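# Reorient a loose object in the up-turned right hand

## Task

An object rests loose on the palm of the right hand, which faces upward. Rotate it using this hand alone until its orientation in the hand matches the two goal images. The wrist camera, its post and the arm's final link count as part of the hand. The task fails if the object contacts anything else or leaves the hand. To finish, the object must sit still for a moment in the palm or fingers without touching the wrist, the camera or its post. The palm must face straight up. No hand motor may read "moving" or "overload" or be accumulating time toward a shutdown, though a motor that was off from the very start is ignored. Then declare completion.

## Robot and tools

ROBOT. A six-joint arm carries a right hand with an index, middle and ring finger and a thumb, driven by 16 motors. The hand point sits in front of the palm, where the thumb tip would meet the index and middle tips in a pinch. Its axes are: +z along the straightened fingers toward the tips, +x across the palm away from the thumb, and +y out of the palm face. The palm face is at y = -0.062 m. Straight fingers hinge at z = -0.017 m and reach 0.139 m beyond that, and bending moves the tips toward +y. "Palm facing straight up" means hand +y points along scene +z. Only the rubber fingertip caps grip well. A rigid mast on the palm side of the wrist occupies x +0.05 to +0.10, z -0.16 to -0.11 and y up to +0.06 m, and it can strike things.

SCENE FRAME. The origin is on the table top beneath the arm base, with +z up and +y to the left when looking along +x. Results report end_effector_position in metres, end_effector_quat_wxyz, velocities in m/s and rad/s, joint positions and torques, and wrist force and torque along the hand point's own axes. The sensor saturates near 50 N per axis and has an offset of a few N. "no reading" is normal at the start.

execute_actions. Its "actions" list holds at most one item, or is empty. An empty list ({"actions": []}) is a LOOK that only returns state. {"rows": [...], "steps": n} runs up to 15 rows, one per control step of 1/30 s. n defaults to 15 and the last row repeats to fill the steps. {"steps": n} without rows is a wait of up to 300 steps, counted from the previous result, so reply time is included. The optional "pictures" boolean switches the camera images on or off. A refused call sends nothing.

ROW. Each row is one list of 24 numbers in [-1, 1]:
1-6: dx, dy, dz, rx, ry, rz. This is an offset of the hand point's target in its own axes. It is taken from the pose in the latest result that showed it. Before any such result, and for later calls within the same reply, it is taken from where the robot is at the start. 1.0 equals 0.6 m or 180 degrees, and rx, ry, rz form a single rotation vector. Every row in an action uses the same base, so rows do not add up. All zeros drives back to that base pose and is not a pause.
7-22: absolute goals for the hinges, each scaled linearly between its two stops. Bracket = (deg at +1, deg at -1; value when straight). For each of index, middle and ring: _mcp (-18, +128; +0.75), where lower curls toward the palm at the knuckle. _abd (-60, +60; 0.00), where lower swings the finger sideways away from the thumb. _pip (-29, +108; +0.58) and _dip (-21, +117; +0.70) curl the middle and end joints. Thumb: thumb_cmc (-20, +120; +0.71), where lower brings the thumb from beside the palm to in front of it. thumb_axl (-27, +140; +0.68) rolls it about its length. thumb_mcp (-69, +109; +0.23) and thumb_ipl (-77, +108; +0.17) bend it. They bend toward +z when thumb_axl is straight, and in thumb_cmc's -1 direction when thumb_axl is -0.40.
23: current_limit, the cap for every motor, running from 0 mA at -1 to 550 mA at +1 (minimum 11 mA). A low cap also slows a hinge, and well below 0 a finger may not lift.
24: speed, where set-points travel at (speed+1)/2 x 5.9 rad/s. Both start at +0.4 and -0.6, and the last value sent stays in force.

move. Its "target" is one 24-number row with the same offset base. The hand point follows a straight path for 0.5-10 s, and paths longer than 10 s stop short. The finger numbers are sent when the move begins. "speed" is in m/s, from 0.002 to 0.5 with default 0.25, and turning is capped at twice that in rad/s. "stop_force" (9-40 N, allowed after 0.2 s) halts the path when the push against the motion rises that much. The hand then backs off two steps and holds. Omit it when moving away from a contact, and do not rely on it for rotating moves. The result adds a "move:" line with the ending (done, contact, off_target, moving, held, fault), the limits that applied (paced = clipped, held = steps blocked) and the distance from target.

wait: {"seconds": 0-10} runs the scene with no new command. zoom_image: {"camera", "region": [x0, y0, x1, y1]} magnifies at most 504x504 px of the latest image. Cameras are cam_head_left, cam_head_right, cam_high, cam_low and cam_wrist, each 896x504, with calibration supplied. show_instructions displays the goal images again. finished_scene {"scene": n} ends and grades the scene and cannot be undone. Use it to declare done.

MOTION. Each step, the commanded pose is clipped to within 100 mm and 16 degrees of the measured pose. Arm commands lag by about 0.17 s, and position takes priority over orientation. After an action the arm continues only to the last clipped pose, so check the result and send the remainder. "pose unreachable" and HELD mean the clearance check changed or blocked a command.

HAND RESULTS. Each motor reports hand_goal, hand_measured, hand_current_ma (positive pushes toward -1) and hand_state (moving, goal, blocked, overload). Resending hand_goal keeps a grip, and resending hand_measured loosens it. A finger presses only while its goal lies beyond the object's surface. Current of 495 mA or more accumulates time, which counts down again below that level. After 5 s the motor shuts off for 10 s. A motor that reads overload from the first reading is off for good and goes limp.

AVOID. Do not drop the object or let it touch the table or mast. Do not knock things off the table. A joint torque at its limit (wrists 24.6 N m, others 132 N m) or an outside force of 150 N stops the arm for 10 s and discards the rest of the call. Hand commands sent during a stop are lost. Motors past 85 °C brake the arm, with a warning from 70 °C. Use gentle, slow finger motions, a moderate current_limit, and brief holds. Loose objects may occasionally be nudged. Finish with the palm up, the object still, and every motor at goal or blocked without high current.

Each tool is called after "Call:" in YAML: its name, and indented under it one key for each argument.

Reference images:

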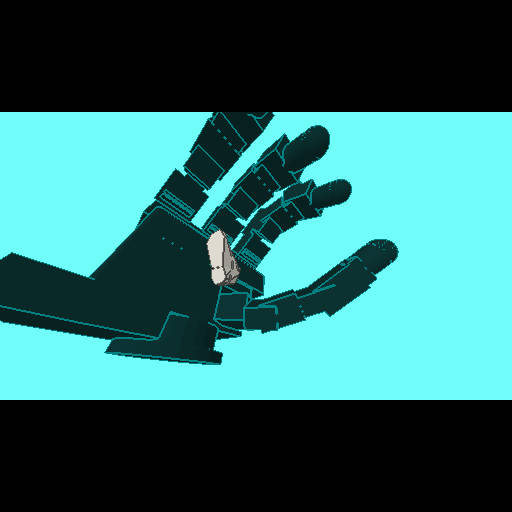

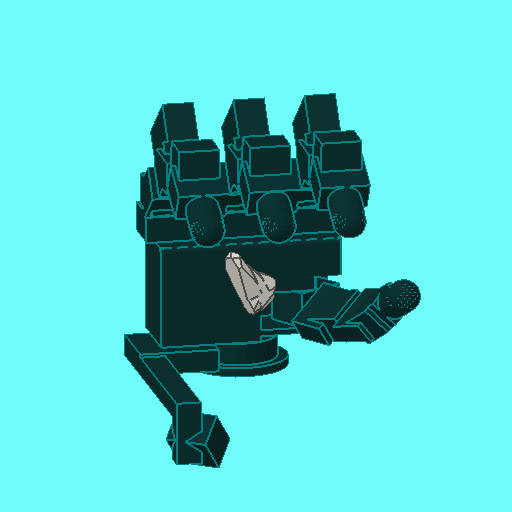

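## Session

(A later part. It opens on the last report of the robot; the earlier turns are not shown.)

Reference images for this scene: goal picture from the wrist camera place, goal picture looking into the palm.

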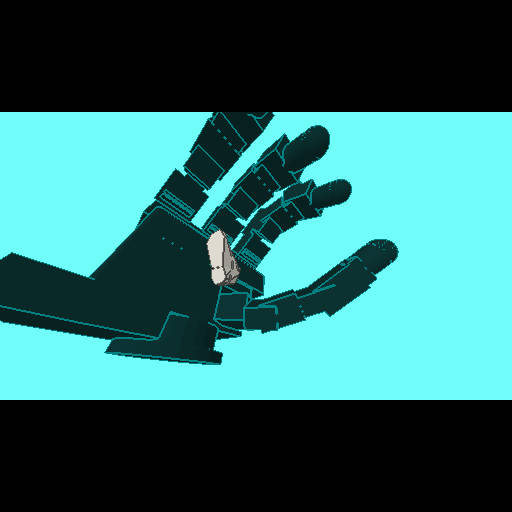

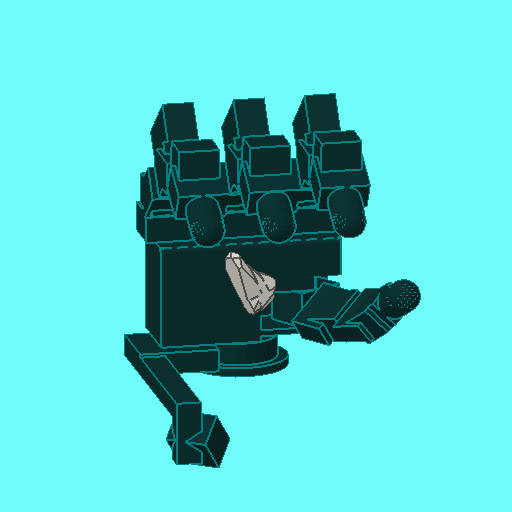

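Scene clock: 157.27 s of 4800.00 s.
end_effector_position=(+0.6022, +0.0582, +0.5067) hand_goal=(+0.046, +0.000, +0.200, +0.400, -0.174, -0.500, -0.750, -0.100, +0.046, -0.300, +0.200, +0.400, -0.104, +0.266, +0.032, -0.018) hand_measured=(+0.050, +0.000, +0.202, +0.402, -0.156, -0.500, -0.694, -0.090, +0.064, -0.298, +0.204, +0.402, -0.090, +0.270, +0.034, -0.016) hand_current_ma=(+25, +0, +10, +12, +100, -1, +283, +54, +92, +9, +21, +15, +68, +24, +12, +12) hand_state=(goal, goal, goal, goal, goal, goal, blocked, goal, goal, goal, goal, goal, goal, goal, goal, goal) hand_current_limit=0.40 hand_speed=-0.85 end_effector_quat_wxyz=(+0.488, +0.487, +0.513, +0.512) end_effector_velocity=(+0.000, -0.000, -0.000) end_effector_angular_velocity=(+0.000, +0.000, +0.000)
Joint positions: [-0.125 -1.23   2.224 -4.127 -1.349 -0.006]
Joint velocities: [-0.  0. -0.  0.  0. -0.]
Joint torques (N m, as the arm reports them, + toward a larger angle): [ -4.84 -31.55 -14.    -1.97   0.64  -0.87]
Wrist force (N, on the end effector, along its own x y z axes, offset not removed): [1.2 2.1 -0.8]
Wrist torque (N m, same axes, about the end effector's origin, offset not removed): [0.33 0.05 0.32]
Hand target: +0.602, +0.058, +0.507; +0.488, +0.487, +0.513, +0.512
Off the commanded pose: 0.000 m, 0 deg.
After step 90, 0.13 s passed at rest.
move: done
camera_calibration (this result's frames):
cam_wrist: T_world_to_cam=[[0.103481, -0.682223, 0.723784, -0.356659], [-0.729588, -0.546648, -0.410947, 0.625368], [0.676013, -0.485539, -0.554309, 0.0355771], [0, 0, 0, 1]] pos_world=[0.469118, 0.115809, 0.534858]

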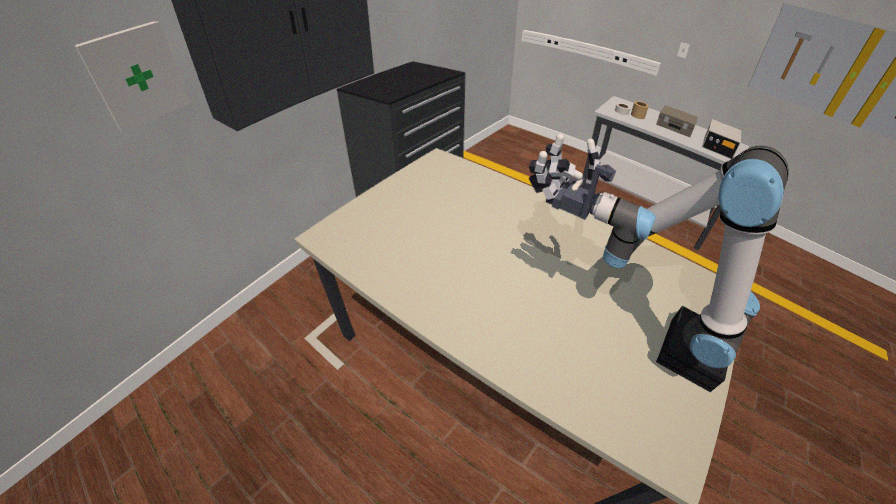

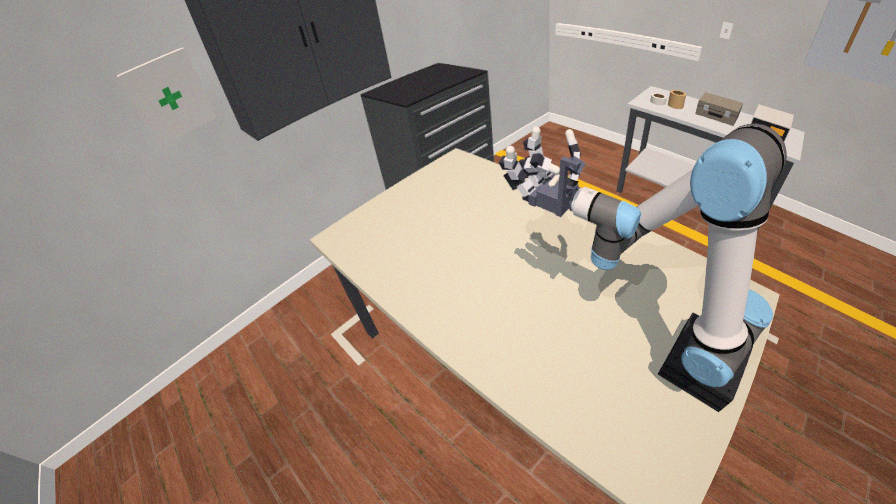

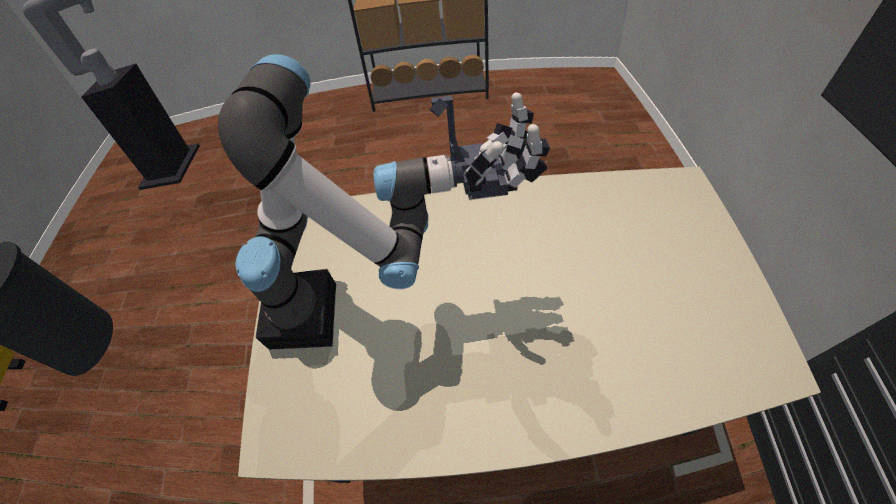

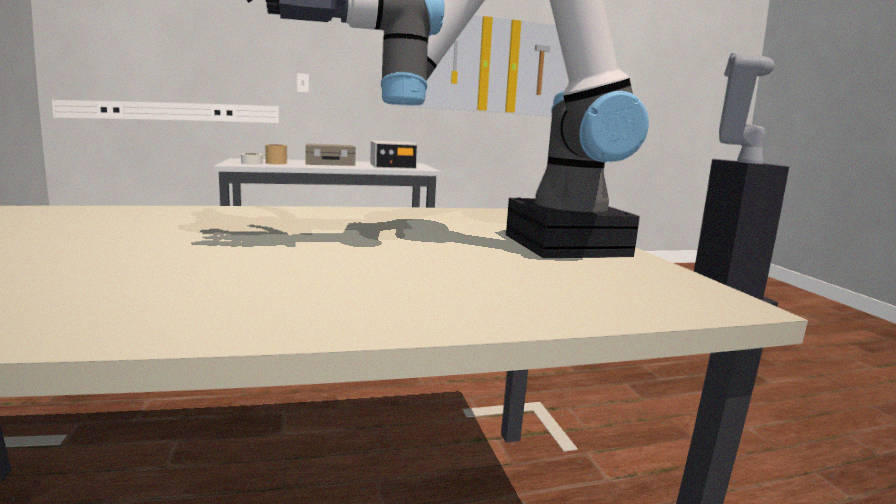

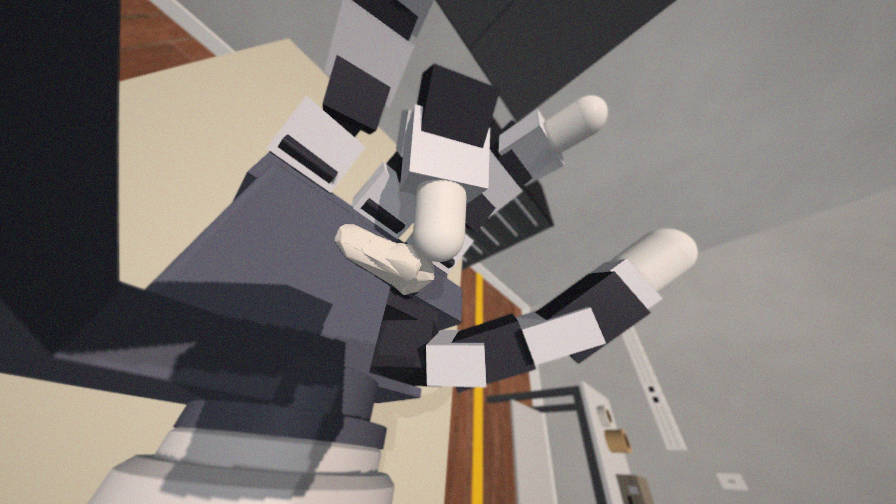

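Call:
move:
  target: [0,0,0,0,0,0, 0.046,0,0.2,0.4, -0.075,-0.4,-0.75,-0.19, 0.046,-0.3,0.2,0.4, -0.104,0.266,0.032,-0.018, 0.4,-0.9]

Call:
zoom_image:
  camera: "cam_wrist"
  region: [300, 120, 540, 320]

Scene clock: 163.73 s of 4800.00 s.
end_effector_position=(+0.6022, +0.0582, +0.5067) hand_goal=(+0.046, +0.000, +0.200, +0.400, -0.074, -0.400, -0.750, -0.190, +0.046, -0.300, +0.200, +0.400, -0.104, +0.266, +0.032, -0.018) hand_measured=(+0.050, +0.000, +0.202, +0.402, -0.072, -0.404, -0.748, -0.188, +0.064, -0.298, +0.204, +0.402, -0.090, +0.270, +0.034, -0.016) hand_current_ma=(+25, +0, +10, +12, +14, -21, +6, +13, +92, +9, +21, +15, +68, +24, +12, +12) hand_state=(goal, goal, goal, goal, goal, goal, goal, goal, goal, goal, goal, goal, goal, goal, goal, goal) hand_current_limit=0.40 hand_speed=-0.90 end_effector_quat_wxyz=(+0.488, +0.487, +0.513, +0.512) end_effector_velocity=(-0.000, +0.000, -0.000) end_effector_angular_velocity=(-0.000, -0.000, +0.000)
Joint positions: [-0.125 -1.23   2.224 -4.127 -1.349 -0.006]
Joint velocities: [ 0.     0.     0.    -0.001 -0.     0.   ]
Joint torques (N m, as the arm reports them, + toward a larger angle): [ -4.56 -31.62 -13.45  -2.04   0.5   -0.94]
Wrist force (N, on the end effector, along its own x y z axes, offset not removed): [0.8 -1.0 -3.7]
Wrist torque (N m, same axes, about the end effector's origin, offset not removed): [0.11 0.20 0.13]
Hand target: +0.602, +0.058, +0.507; +0.488, +0.487, +0.513, +0.512
Off the commanded pose: 0.000 m, 0 deg.
After step 90, 2.77 s passed at rest.
move: done
camera_calibration (this result's frames):
cam_wrist: T_world_to_cam=[[0.103481, -0.682223, 0.723784, -0.356659], [-0.729588, -0.546648, -0.410947, 0.625368], [0.676013, -0.485539, -0.554309, 0.035577], [0, 0, 0, 1]] pos_world=[0.469118, 0.115809, 0.534858]

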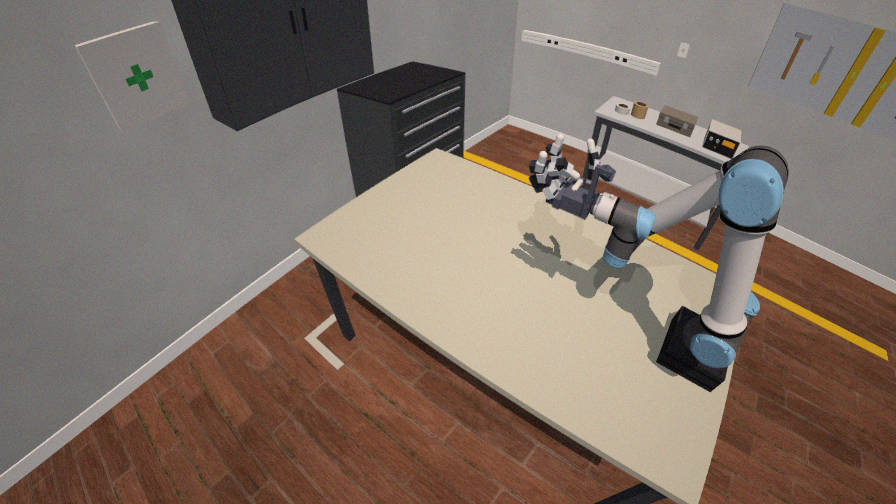

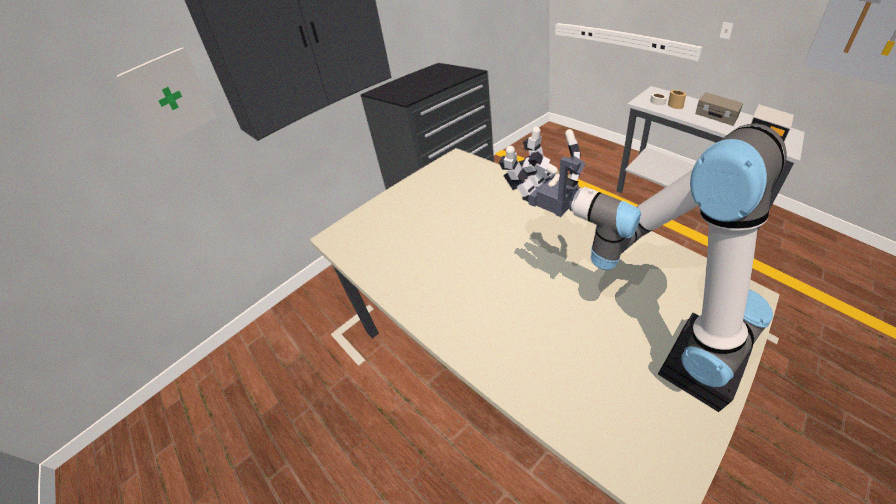

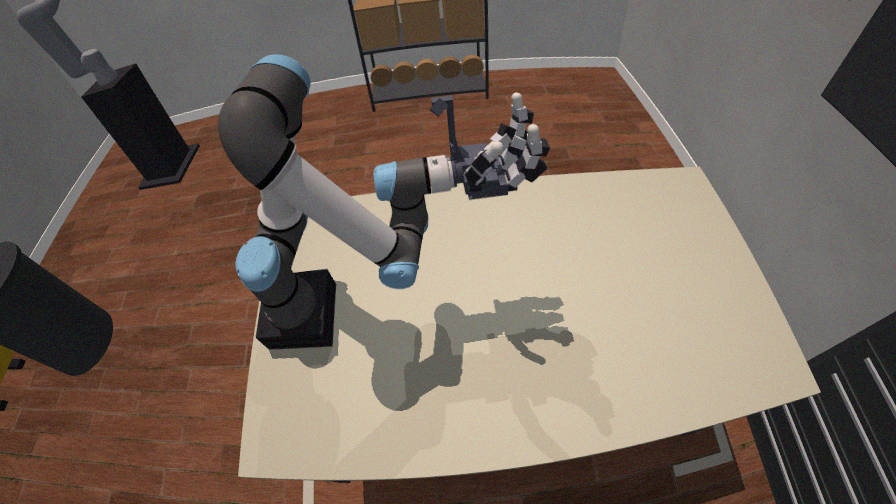

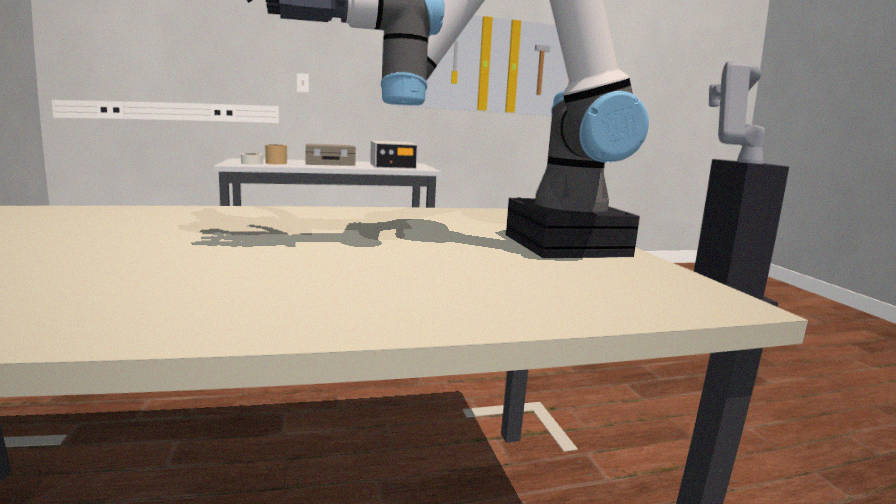

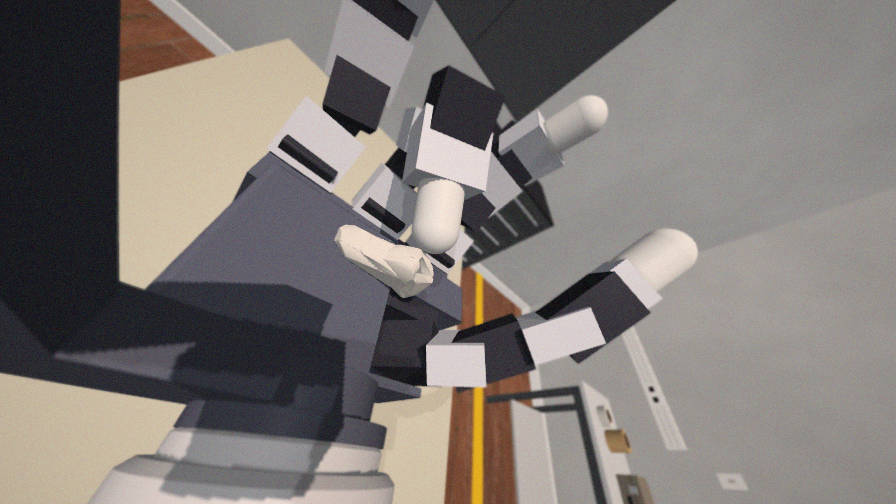

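Region (300, 120, 540, 320) of cam_wrist's 896x504 image, scaled by 2.100, with more detail than that image has.

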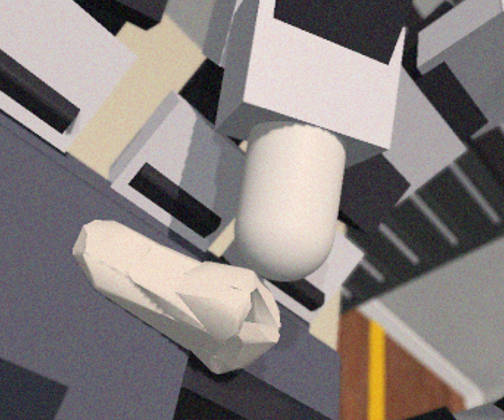

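Call:
execute_actions:
  actions:
    - {"rows":[[0,0,0,0,0,0, 0.046,0,0.2,0.4, -0.04,-0.5,-0.62,-0.19, 0.046,-0.3,0.2,0.4, -0.104,0.266,0.032,-0.018, 0.4,-0.4],[0,0,0,0,0,0, 0.046,0,0.2,0.4, -0.04,-0.5,-0.62,-0.19, 0.046,-0.3,0.2,0.4, -0.104,0.266,0.032,-0.018, 0.4,-0.4],[0,0,0,0,0,0, 0.046,0,0.2,0.4, -0.04,-0.5,-0.62,0.17, 0.046,-0.3,0.2,0.4, -0.104,0.266,0.032,-0.018, 0.4,-0.4],[0,0,0,0,0,0, 0.046,0,0.2,0.4, -0.04,-0.5,-0.62,0.17, 0.046,-0.3,0.2,0.4, -0.104,0.266,0.032,-0.018, 0.4,-0.4],[0,0,0,0,0,0, 0.046,0,0.2,0.4, -0.04,-0.5,-0.62,0.17, 0.046,-0.3,0.2,0.4, -0.104,0.266,0.032,-0.018, 0.4,-0.4],[0,0,0,0,0,0, 0.046,0,0.2,0.4, -0.04,-0.5,-0.62,0.17, 0.046,-0.3,0.2,0.4, -0.104,0.266,0.032,-0.018, 0.4,-0.4],[0,0,0,0,0,0, 0.046,0,0.2,0.4, -0.04,-0.5,-0.62,0.17, 0.046,-0.3,0.2,0.4, -0.104,0.266,0.032,-0.018, 0.4,-0.4],[0,0,0,0,0,0, 0.046,0,0.2,0.4, -0.215,-0.5,-0.62,0.17, 0.046,-0.3,0.2,0.4, -0.104,0.266,0.032,-0.018, 0.4,-0.4]],"steps":15}
  pictures: false

Call:
move:
  target: [0,0,0,0,0,0, 0.046,0,0.2,0.4, -0.215,-0.5,-0.83,0.17, 0.046,-0.3,0.2,0.4, -0.104,0.266,0.032,-0.018, 0.4,-0.8]

Call:
zoom_image:
  camera: "cam_wrist"
  region: [300, 120, 540, 320]

Scene clock: 175.83 s of 4800.00 s.
end_effector_position=(+0.6022, +0.0582, +0.5067) hand_goal=(+0.046, +0.000, +0.200, +0.400, -0.214, -0.500, -0.620, +0.170, +0.046, -0.300, +0.200, +0.400, -0.104, +0.266, +0.032, -0.018) hand_measured=(+0.050, +0.000, +0.202, +0.402, -0.206, -0.498, -0.628, +0.166, +0.064, -0.298, +0.204, +0.402, -0.090, +0.270, +0.034, -0.016) hand_current_ma=(+25, +0, +10, +12, +20, +9, -37, -19, +92, +9, +21, +15, +68, +24, +12, +12) hand_state=(goal, goal, goal, goal, moving, goal, goal, moving, goal, goal, goal, goal, goal, goal, goal, goal) hand_current_limit=0.40 hand_speed=-0.40 end_effector_quat_wxyz=(+0.488, +0.487, +0.513, +0.512) end_effector_velocity=(+0.000, -0.000, -0.000) end_effector_angular_velocity=(+0.000, +0.001, +0.000)
Joint positions: [-0.125 -1.23   2.224 -4.127 -1.349 -0.006]
Joint velocities: [-0.     0.    -0.     0.001  0.    -0.   ]
Joint torques (N m, as the arm reports them, + toward a larger angle): [ -4.2  -31.34 -13.84  -2.08   0.51  -0.9 ]
Wrist force (N, on the end effector, along its own x y z axes, offset not removed): [0.7 1.8 1.0]
Wrist torque (N m, same axes, about the end effector's origin, offset not removed): [-0.01 0.13 0.25]
Hand target: +0.602, +0.058, +0.507; +0.488, +0.487, +0.513, +0.512
Off the commanded pose: 0.000 m, 0 deg.
Steps of this call (steps 1 to 90: nothing new was sent; then 8.60 s passed at rest; steps 91 to 105: all 15 steps of this action). Readings (end_effector_position | what the end effector reports):
91: (+0.6022, +0.0582, +0.5067) | hand_goal=(+0.046, +0.000, +0.200, +0.400, -0.040, -0.500, -0.620, -0.190, +0.046, -0.300, +0.200, +0.400, -0.104, +0.266, +0.032, -0.018) hand_measured=(+0.050, +0.000, +0.202, +0.402, -0.072, -0.404, -0.748, -0.188, +0.064, -0.298, +0.204, +0.402, -0.090, +0.270, +0.034, -0.016) hand_current_ma=(+25, +0, +10, +12, +14, -21, +6, +13, +92, +9, +21, +15, +68, +24, +12, +12) hand_state=(goal, goal, goal, goal, moving, moving, moving, goal, goal, goal, goal, goal, goal, goal, goal, goal) hand_current_limit=0.40 hand_speed=-0.40
92: (+0.6022, +0.0582, +0.5067) | hand_goal=(+0.046, +0.000, +0.200, +0.400, -0.040, -0.500, -0.620, -0.190, +0.046, -0.300, +0.200, +0.400, -0.104, +0.266, +0.032, -0.018) hand_measured=(+0.050, +0.000, +0.202, +0.402, -0.066, -0.416, -0.742, -0.188, +0.064, -0.298, +0.204, +0.402, -0.090, +0.270, +0.034, -0.016) hand_current_ma=(+25, +0, +10, +12, -62, +78, -123, +11, +92, +9, +21, +15, +68, +24, +12, +12) hand_state=(goal, goal, goal, goal, moving, moving, moving, goal, goal, goal, goal, goal, goal, goal, goal, goal) hand_current_limit=0.40 hand_speed=-0.40
94: (+0.6022, +0.0582, +0.5067) | hand_goal=(+0.046, +0.000, +0.200, +0.400, -0.040, -0.500, -0.620, +0.170, +0.046, -0.300, +0.200, +0.400, -0.104, +0.266, +0.032, -0.018) hand_measured=(+0.050, +0.000, +0.202, +0.402, -0.042, -0.482, -0.676, -0.178, +0.064, -0.298, +0.204, +0.402, -0.090, +0.270, +0.034, -0.016) hand_current_ma=(+25, +0, +10, +12, +7, +3, -99, -85, +92, +9, +21, +15, +68, +24, +12, +12) hand_state=(goal, goal, goal, goal, moving, moving, moving, moving, goal, goal, goal, goal, goal, goal, goal, goal) hand_current_limit=0.40 hand_speed=-0.40
98: (+0.6022, +0.0582, +0.5067) | hand_goal=(+0.046, +0.000, +0.200, +0.400, -0.214, -0.500, -0.620, +0.170, +0.046, -0.300, +0.200, +0.400, -0.104, +0.266, +0.032, -0.018) hand_measured=(+0.050, +0.000, +0.202, +0.402, -0.040, -0.498, -0.628, -0.034, +0.064, -0.298, +0.204, +0.402, -0.090, +0.270, +0.034, -0.016) hand_current_ma=(+25, +0, +10, +12, +4, +10, -39, -69, +92, +9, +21, +15, +68, +24, +12, +12) hand_state=(goal, goal, goal, goal, moving, goal, moving, moving, goal, goal, goal, goal, goal, goal, goal, goal) hand_current_limit=0.40 hand_speed=-0.40
105: the state above

Scene clock: 176.70 s of 4800.00 s.
end_effector_position=(+0.6022, +0.0582, +0.5067) hand_goal=(+0.046, +0.000, +0.200, +0.400, -0.214, -0.500, -0.830, +0.170, +0.046, -0.300, +0.200, +0.400, -0.104, +0.266, +0.032, -0.018) hand_measured=(+0.050, +0.000, +0.202, +0.402, -0.202, -0.498, -0.782, +0.178, +0.064, -0.298, +0.204, +0.402, -0.090, +0.270, +0.034, -0.016) hand_current_ma=(+25, +0, +10, +12, +65, +5, +237, +48, +92, +9, +21, +15, +68, +24, +12, +12) hand_state=(goal, goal, goal, goal, goal, goal, blocked, goal, goal, goal, goal, goal, goal, goal, goal, goal) hand_current_limit=0.40 hand_speed=-0.80 end_effector_quat_wxyz=(+0.488, +0.487, +0.513, +0.512) end_effector_velocity=(+0.000, -0.000, -0.000) end_effector_angular_velocity=(+0.000, +0.000, -0.000)
Joint positions: [-0.125 -1.23   2.224 -4.127 -1.349 -0.006]
Joint velocities: [-0.  0. -0. -0.  0. -0.]
Joint torques (N m, as the arm reports them, + toward a larger angle): [ -4.32 -31.53 -13.65  -2.13   0.49  -0.97]
Wrist force (N, on the end effector, along its own x y z axes, offset not removed): [-0.4 -0.9 -1.3]
Wrist torque (N m, same axes, about the end effector's origin, offset not removed): [-0.08 0.19 0.19]
Hand target: +0.602, +0.058, +0.507; +0.488, +0.487, +0.513, +0.512
Off the commanded pose: 0.000 m, 0 deg.
move: done
camera_calibration (this result's frames):
cam_wrist: T_world_to_cam=[[0.103481, -0.682223, 0.723784, -0.356659], [-0.729588, -0.546648, -0.410947, 0.625368], [0.676013, -0.485539, -0.554309, 0.0355772], [0, 0, 0, 1]] pos_world=[0.469118, 0.115809, 0.534858]

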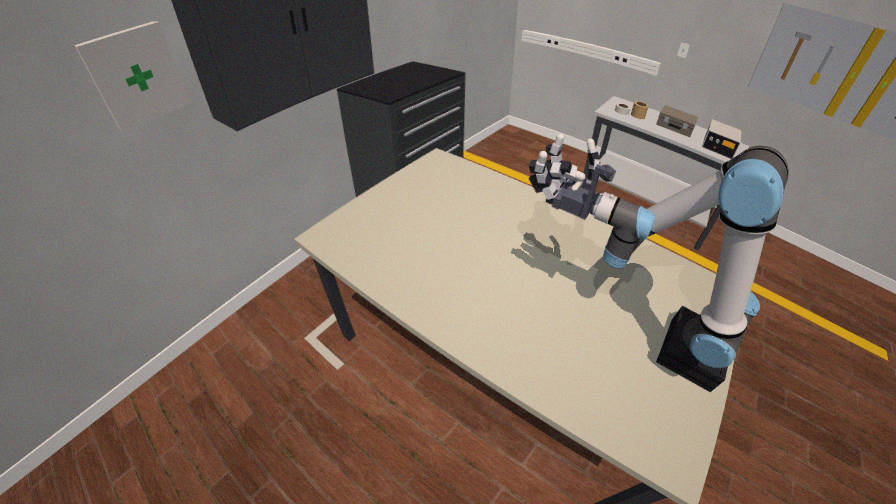

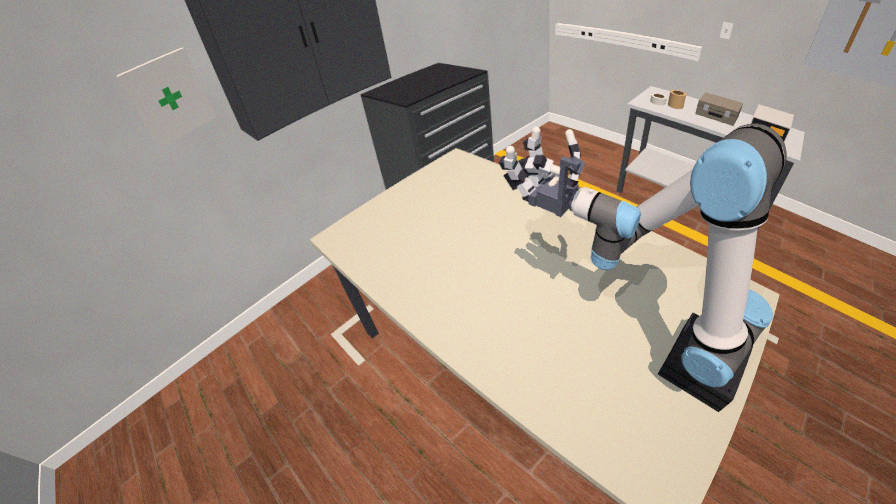

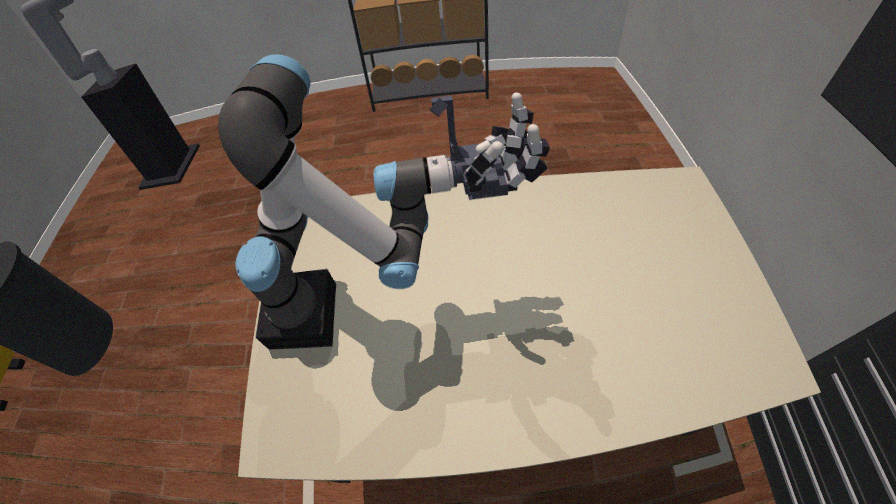

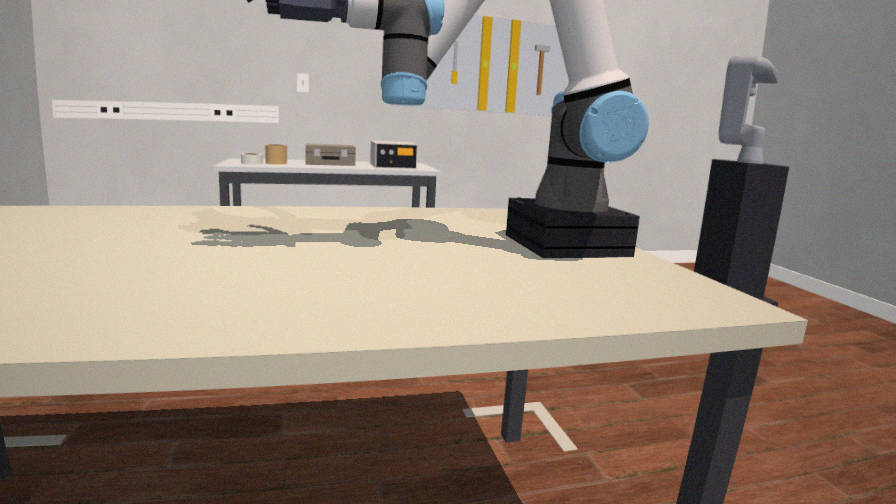

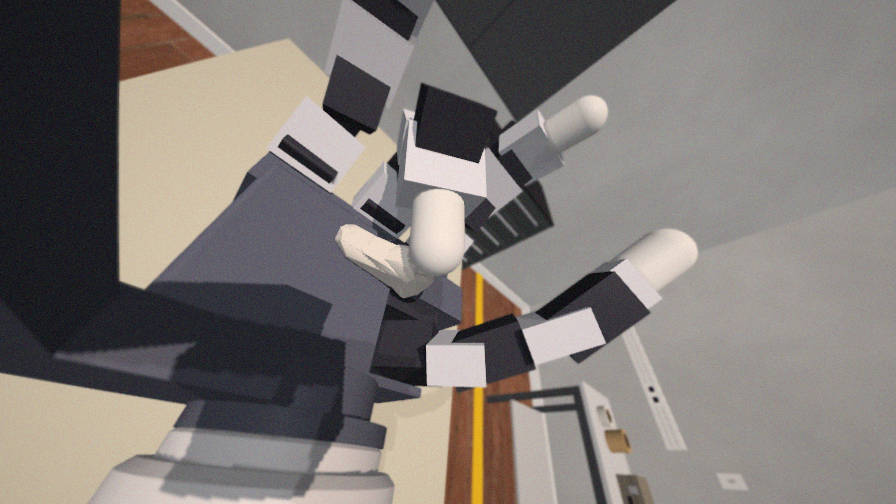

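Region (300, 120, 540, 320) of cam_wrist's 896x504 image, scaled by 2.100, with more detail than that image has.

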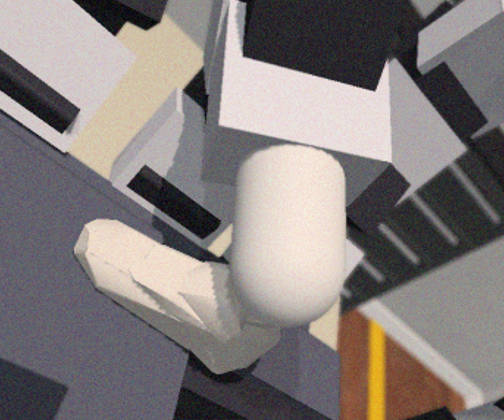

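Call:
move:
  target: [0,0,0,0,0,0, 0.046,0,0.2,0.4, -0.13,-0.42,-0.83,0.046, 0.046,-0.3,0.2,0.4, -0.104,0.266,0.032,-0.018, 0.4,-0.9]

Call:
zoom_image:
  camera: "cam_wrist"
  region: [300, 120, 540, 320]

Scene clock: 181.07 s of 4800.00 s.
end_effector_position=(+0.6022, +0.0582, +0.5067) hand_goal=(+0.046, +0.000, +0.200, +0.400, -0.130, -0.420, -0.830, +0.046, +0.046, -0.300, +0.200, +0.400, -0.104, +0.266, +0.032, -0.018) hand_measured=(+0.050, +0.000, +0.202, +0.402, -0.114, -0.426, -0.804, +0.072, +0.064, -0.298, +0.204, +0.402, -0.090, +0.270, +0.034, -0.016) hand_current_ma=(+25, +0, +10, +12, +81, -31, +128, +150, +92, +9, +21, +15, +68, +24, +12, +12) hand_state=(goal, goal, goal, goal, goal, goal, blocked, blocked, goal, goal, goal, goal, goal, goal, goal, goal) hand_current_limit=0.40 hand_speed=-0.90 end_effector_quat_wxyz=(+0.488, +0.487, +0.513, +0.512) end_effector_velocity=(+0.000, +0.000, -0.000) end_effector_angular_velocity=(+0.000, +0.000, +0.000)
Joint positions: [-0.125 -1.23   2.224 -4.127 -1.349 -0.006]
Joint velocities: [ 0.     0.001 -0.    -0.     0.     0.   ]
Joint torques (N m, as the arm reports them, + toward a larger angle): [ -4.29 -31.54 -13.89  -2.12   0.45  -0.95]
Wrist force (N, on the end effector, along its own x y z axes, offset not removed): [-1.0 -1.1 0.3]
Wrist torque (N m, same axes, about the end effector's origin, offset not removed): [-0.13 0.53 0.18]
Hand target: +0.602, +0.058, +0.507; +0.488, +0.487, +0.513, +0.512
Off the commanded pose: 0.000 m, 0 deg.
After step 90, 0.63 s passed at rest.
move: done
camera_calibration (this result's frames):
cam_wrist: T_world_to_cam=[[0.103481, -0.682223, 0.723784, -0.356659], [-0.729588, -0.546648, -0.410947, 0.625368], [0.676013, -0.485539, -0.554309, 0.0355772], [0, 0, 0, 1]] pos_world=[0.469118, 0.115809, 0.534858]

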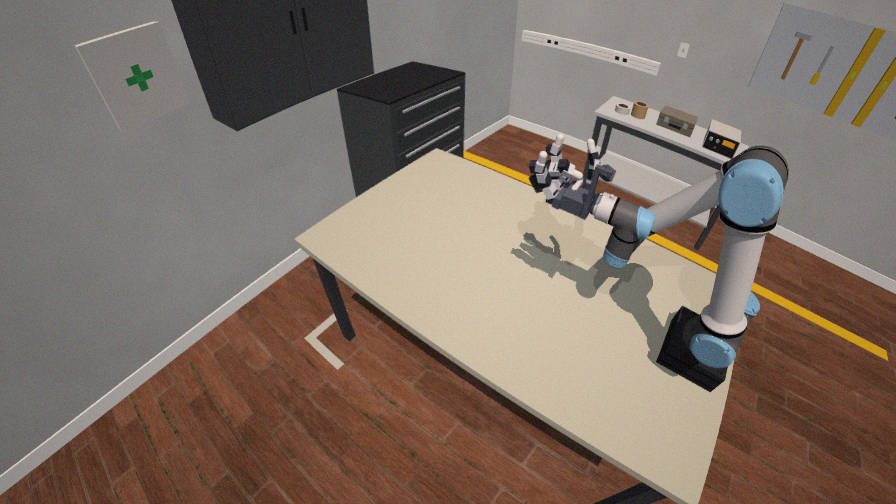

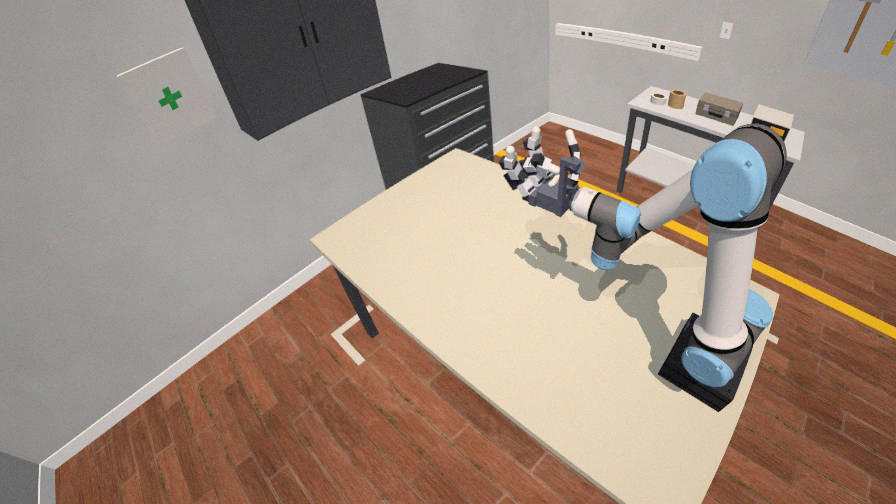

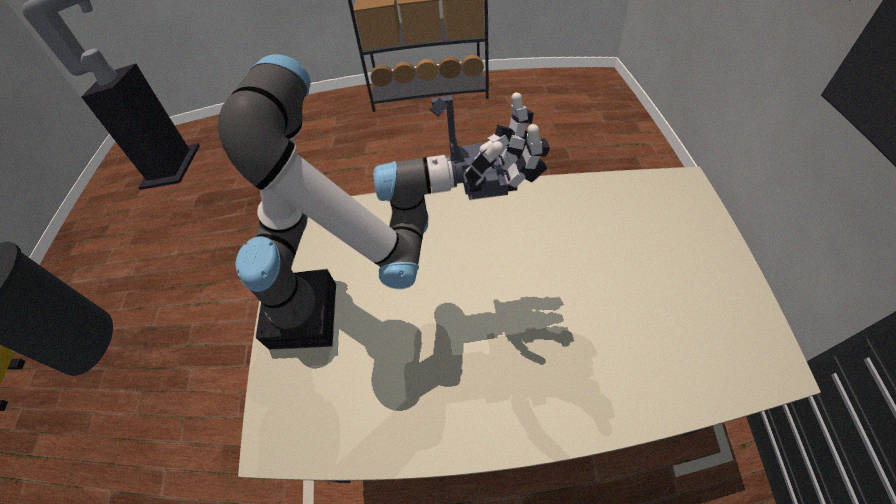

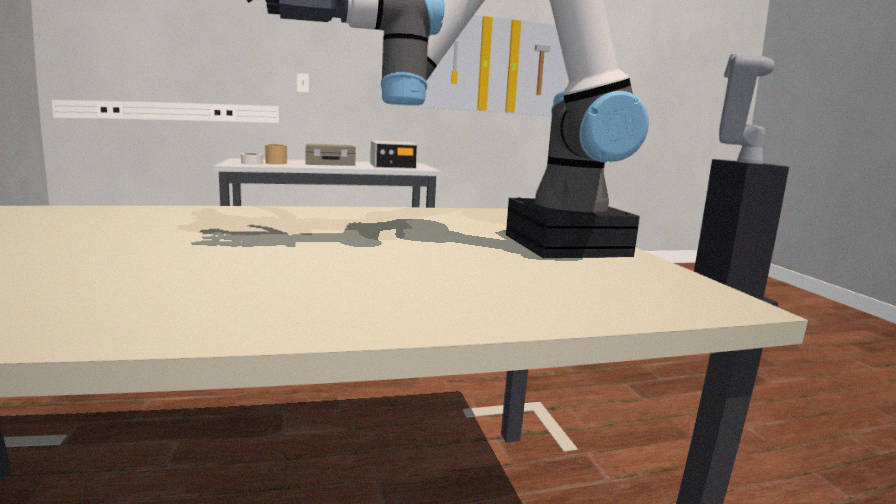

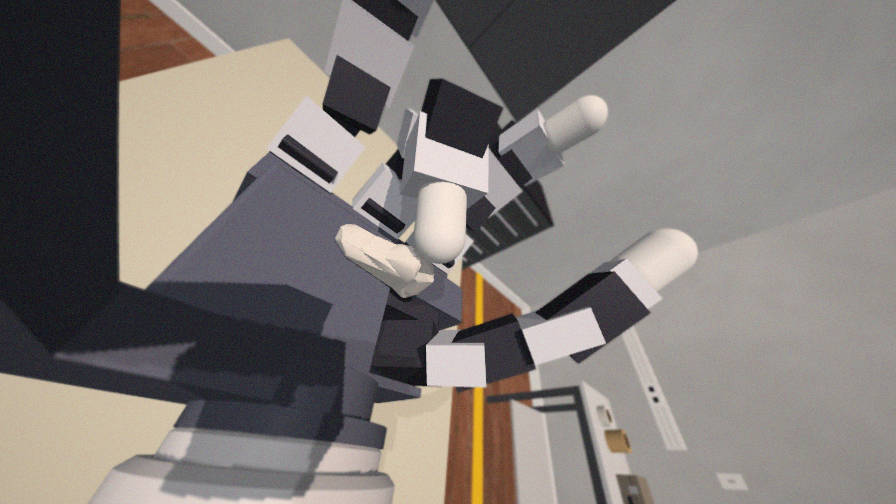

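Region (300, 120, 540, 320) of cam_wrist's 896x504 image, scaled by 2.100, with more detail than that image has.

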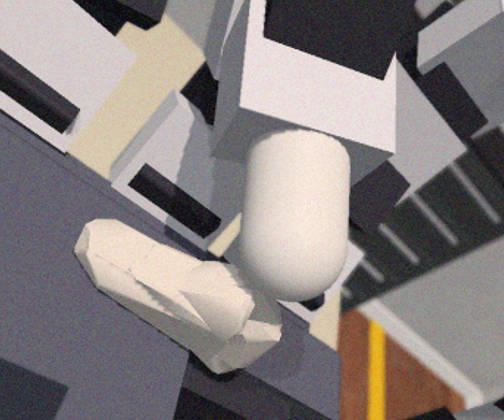

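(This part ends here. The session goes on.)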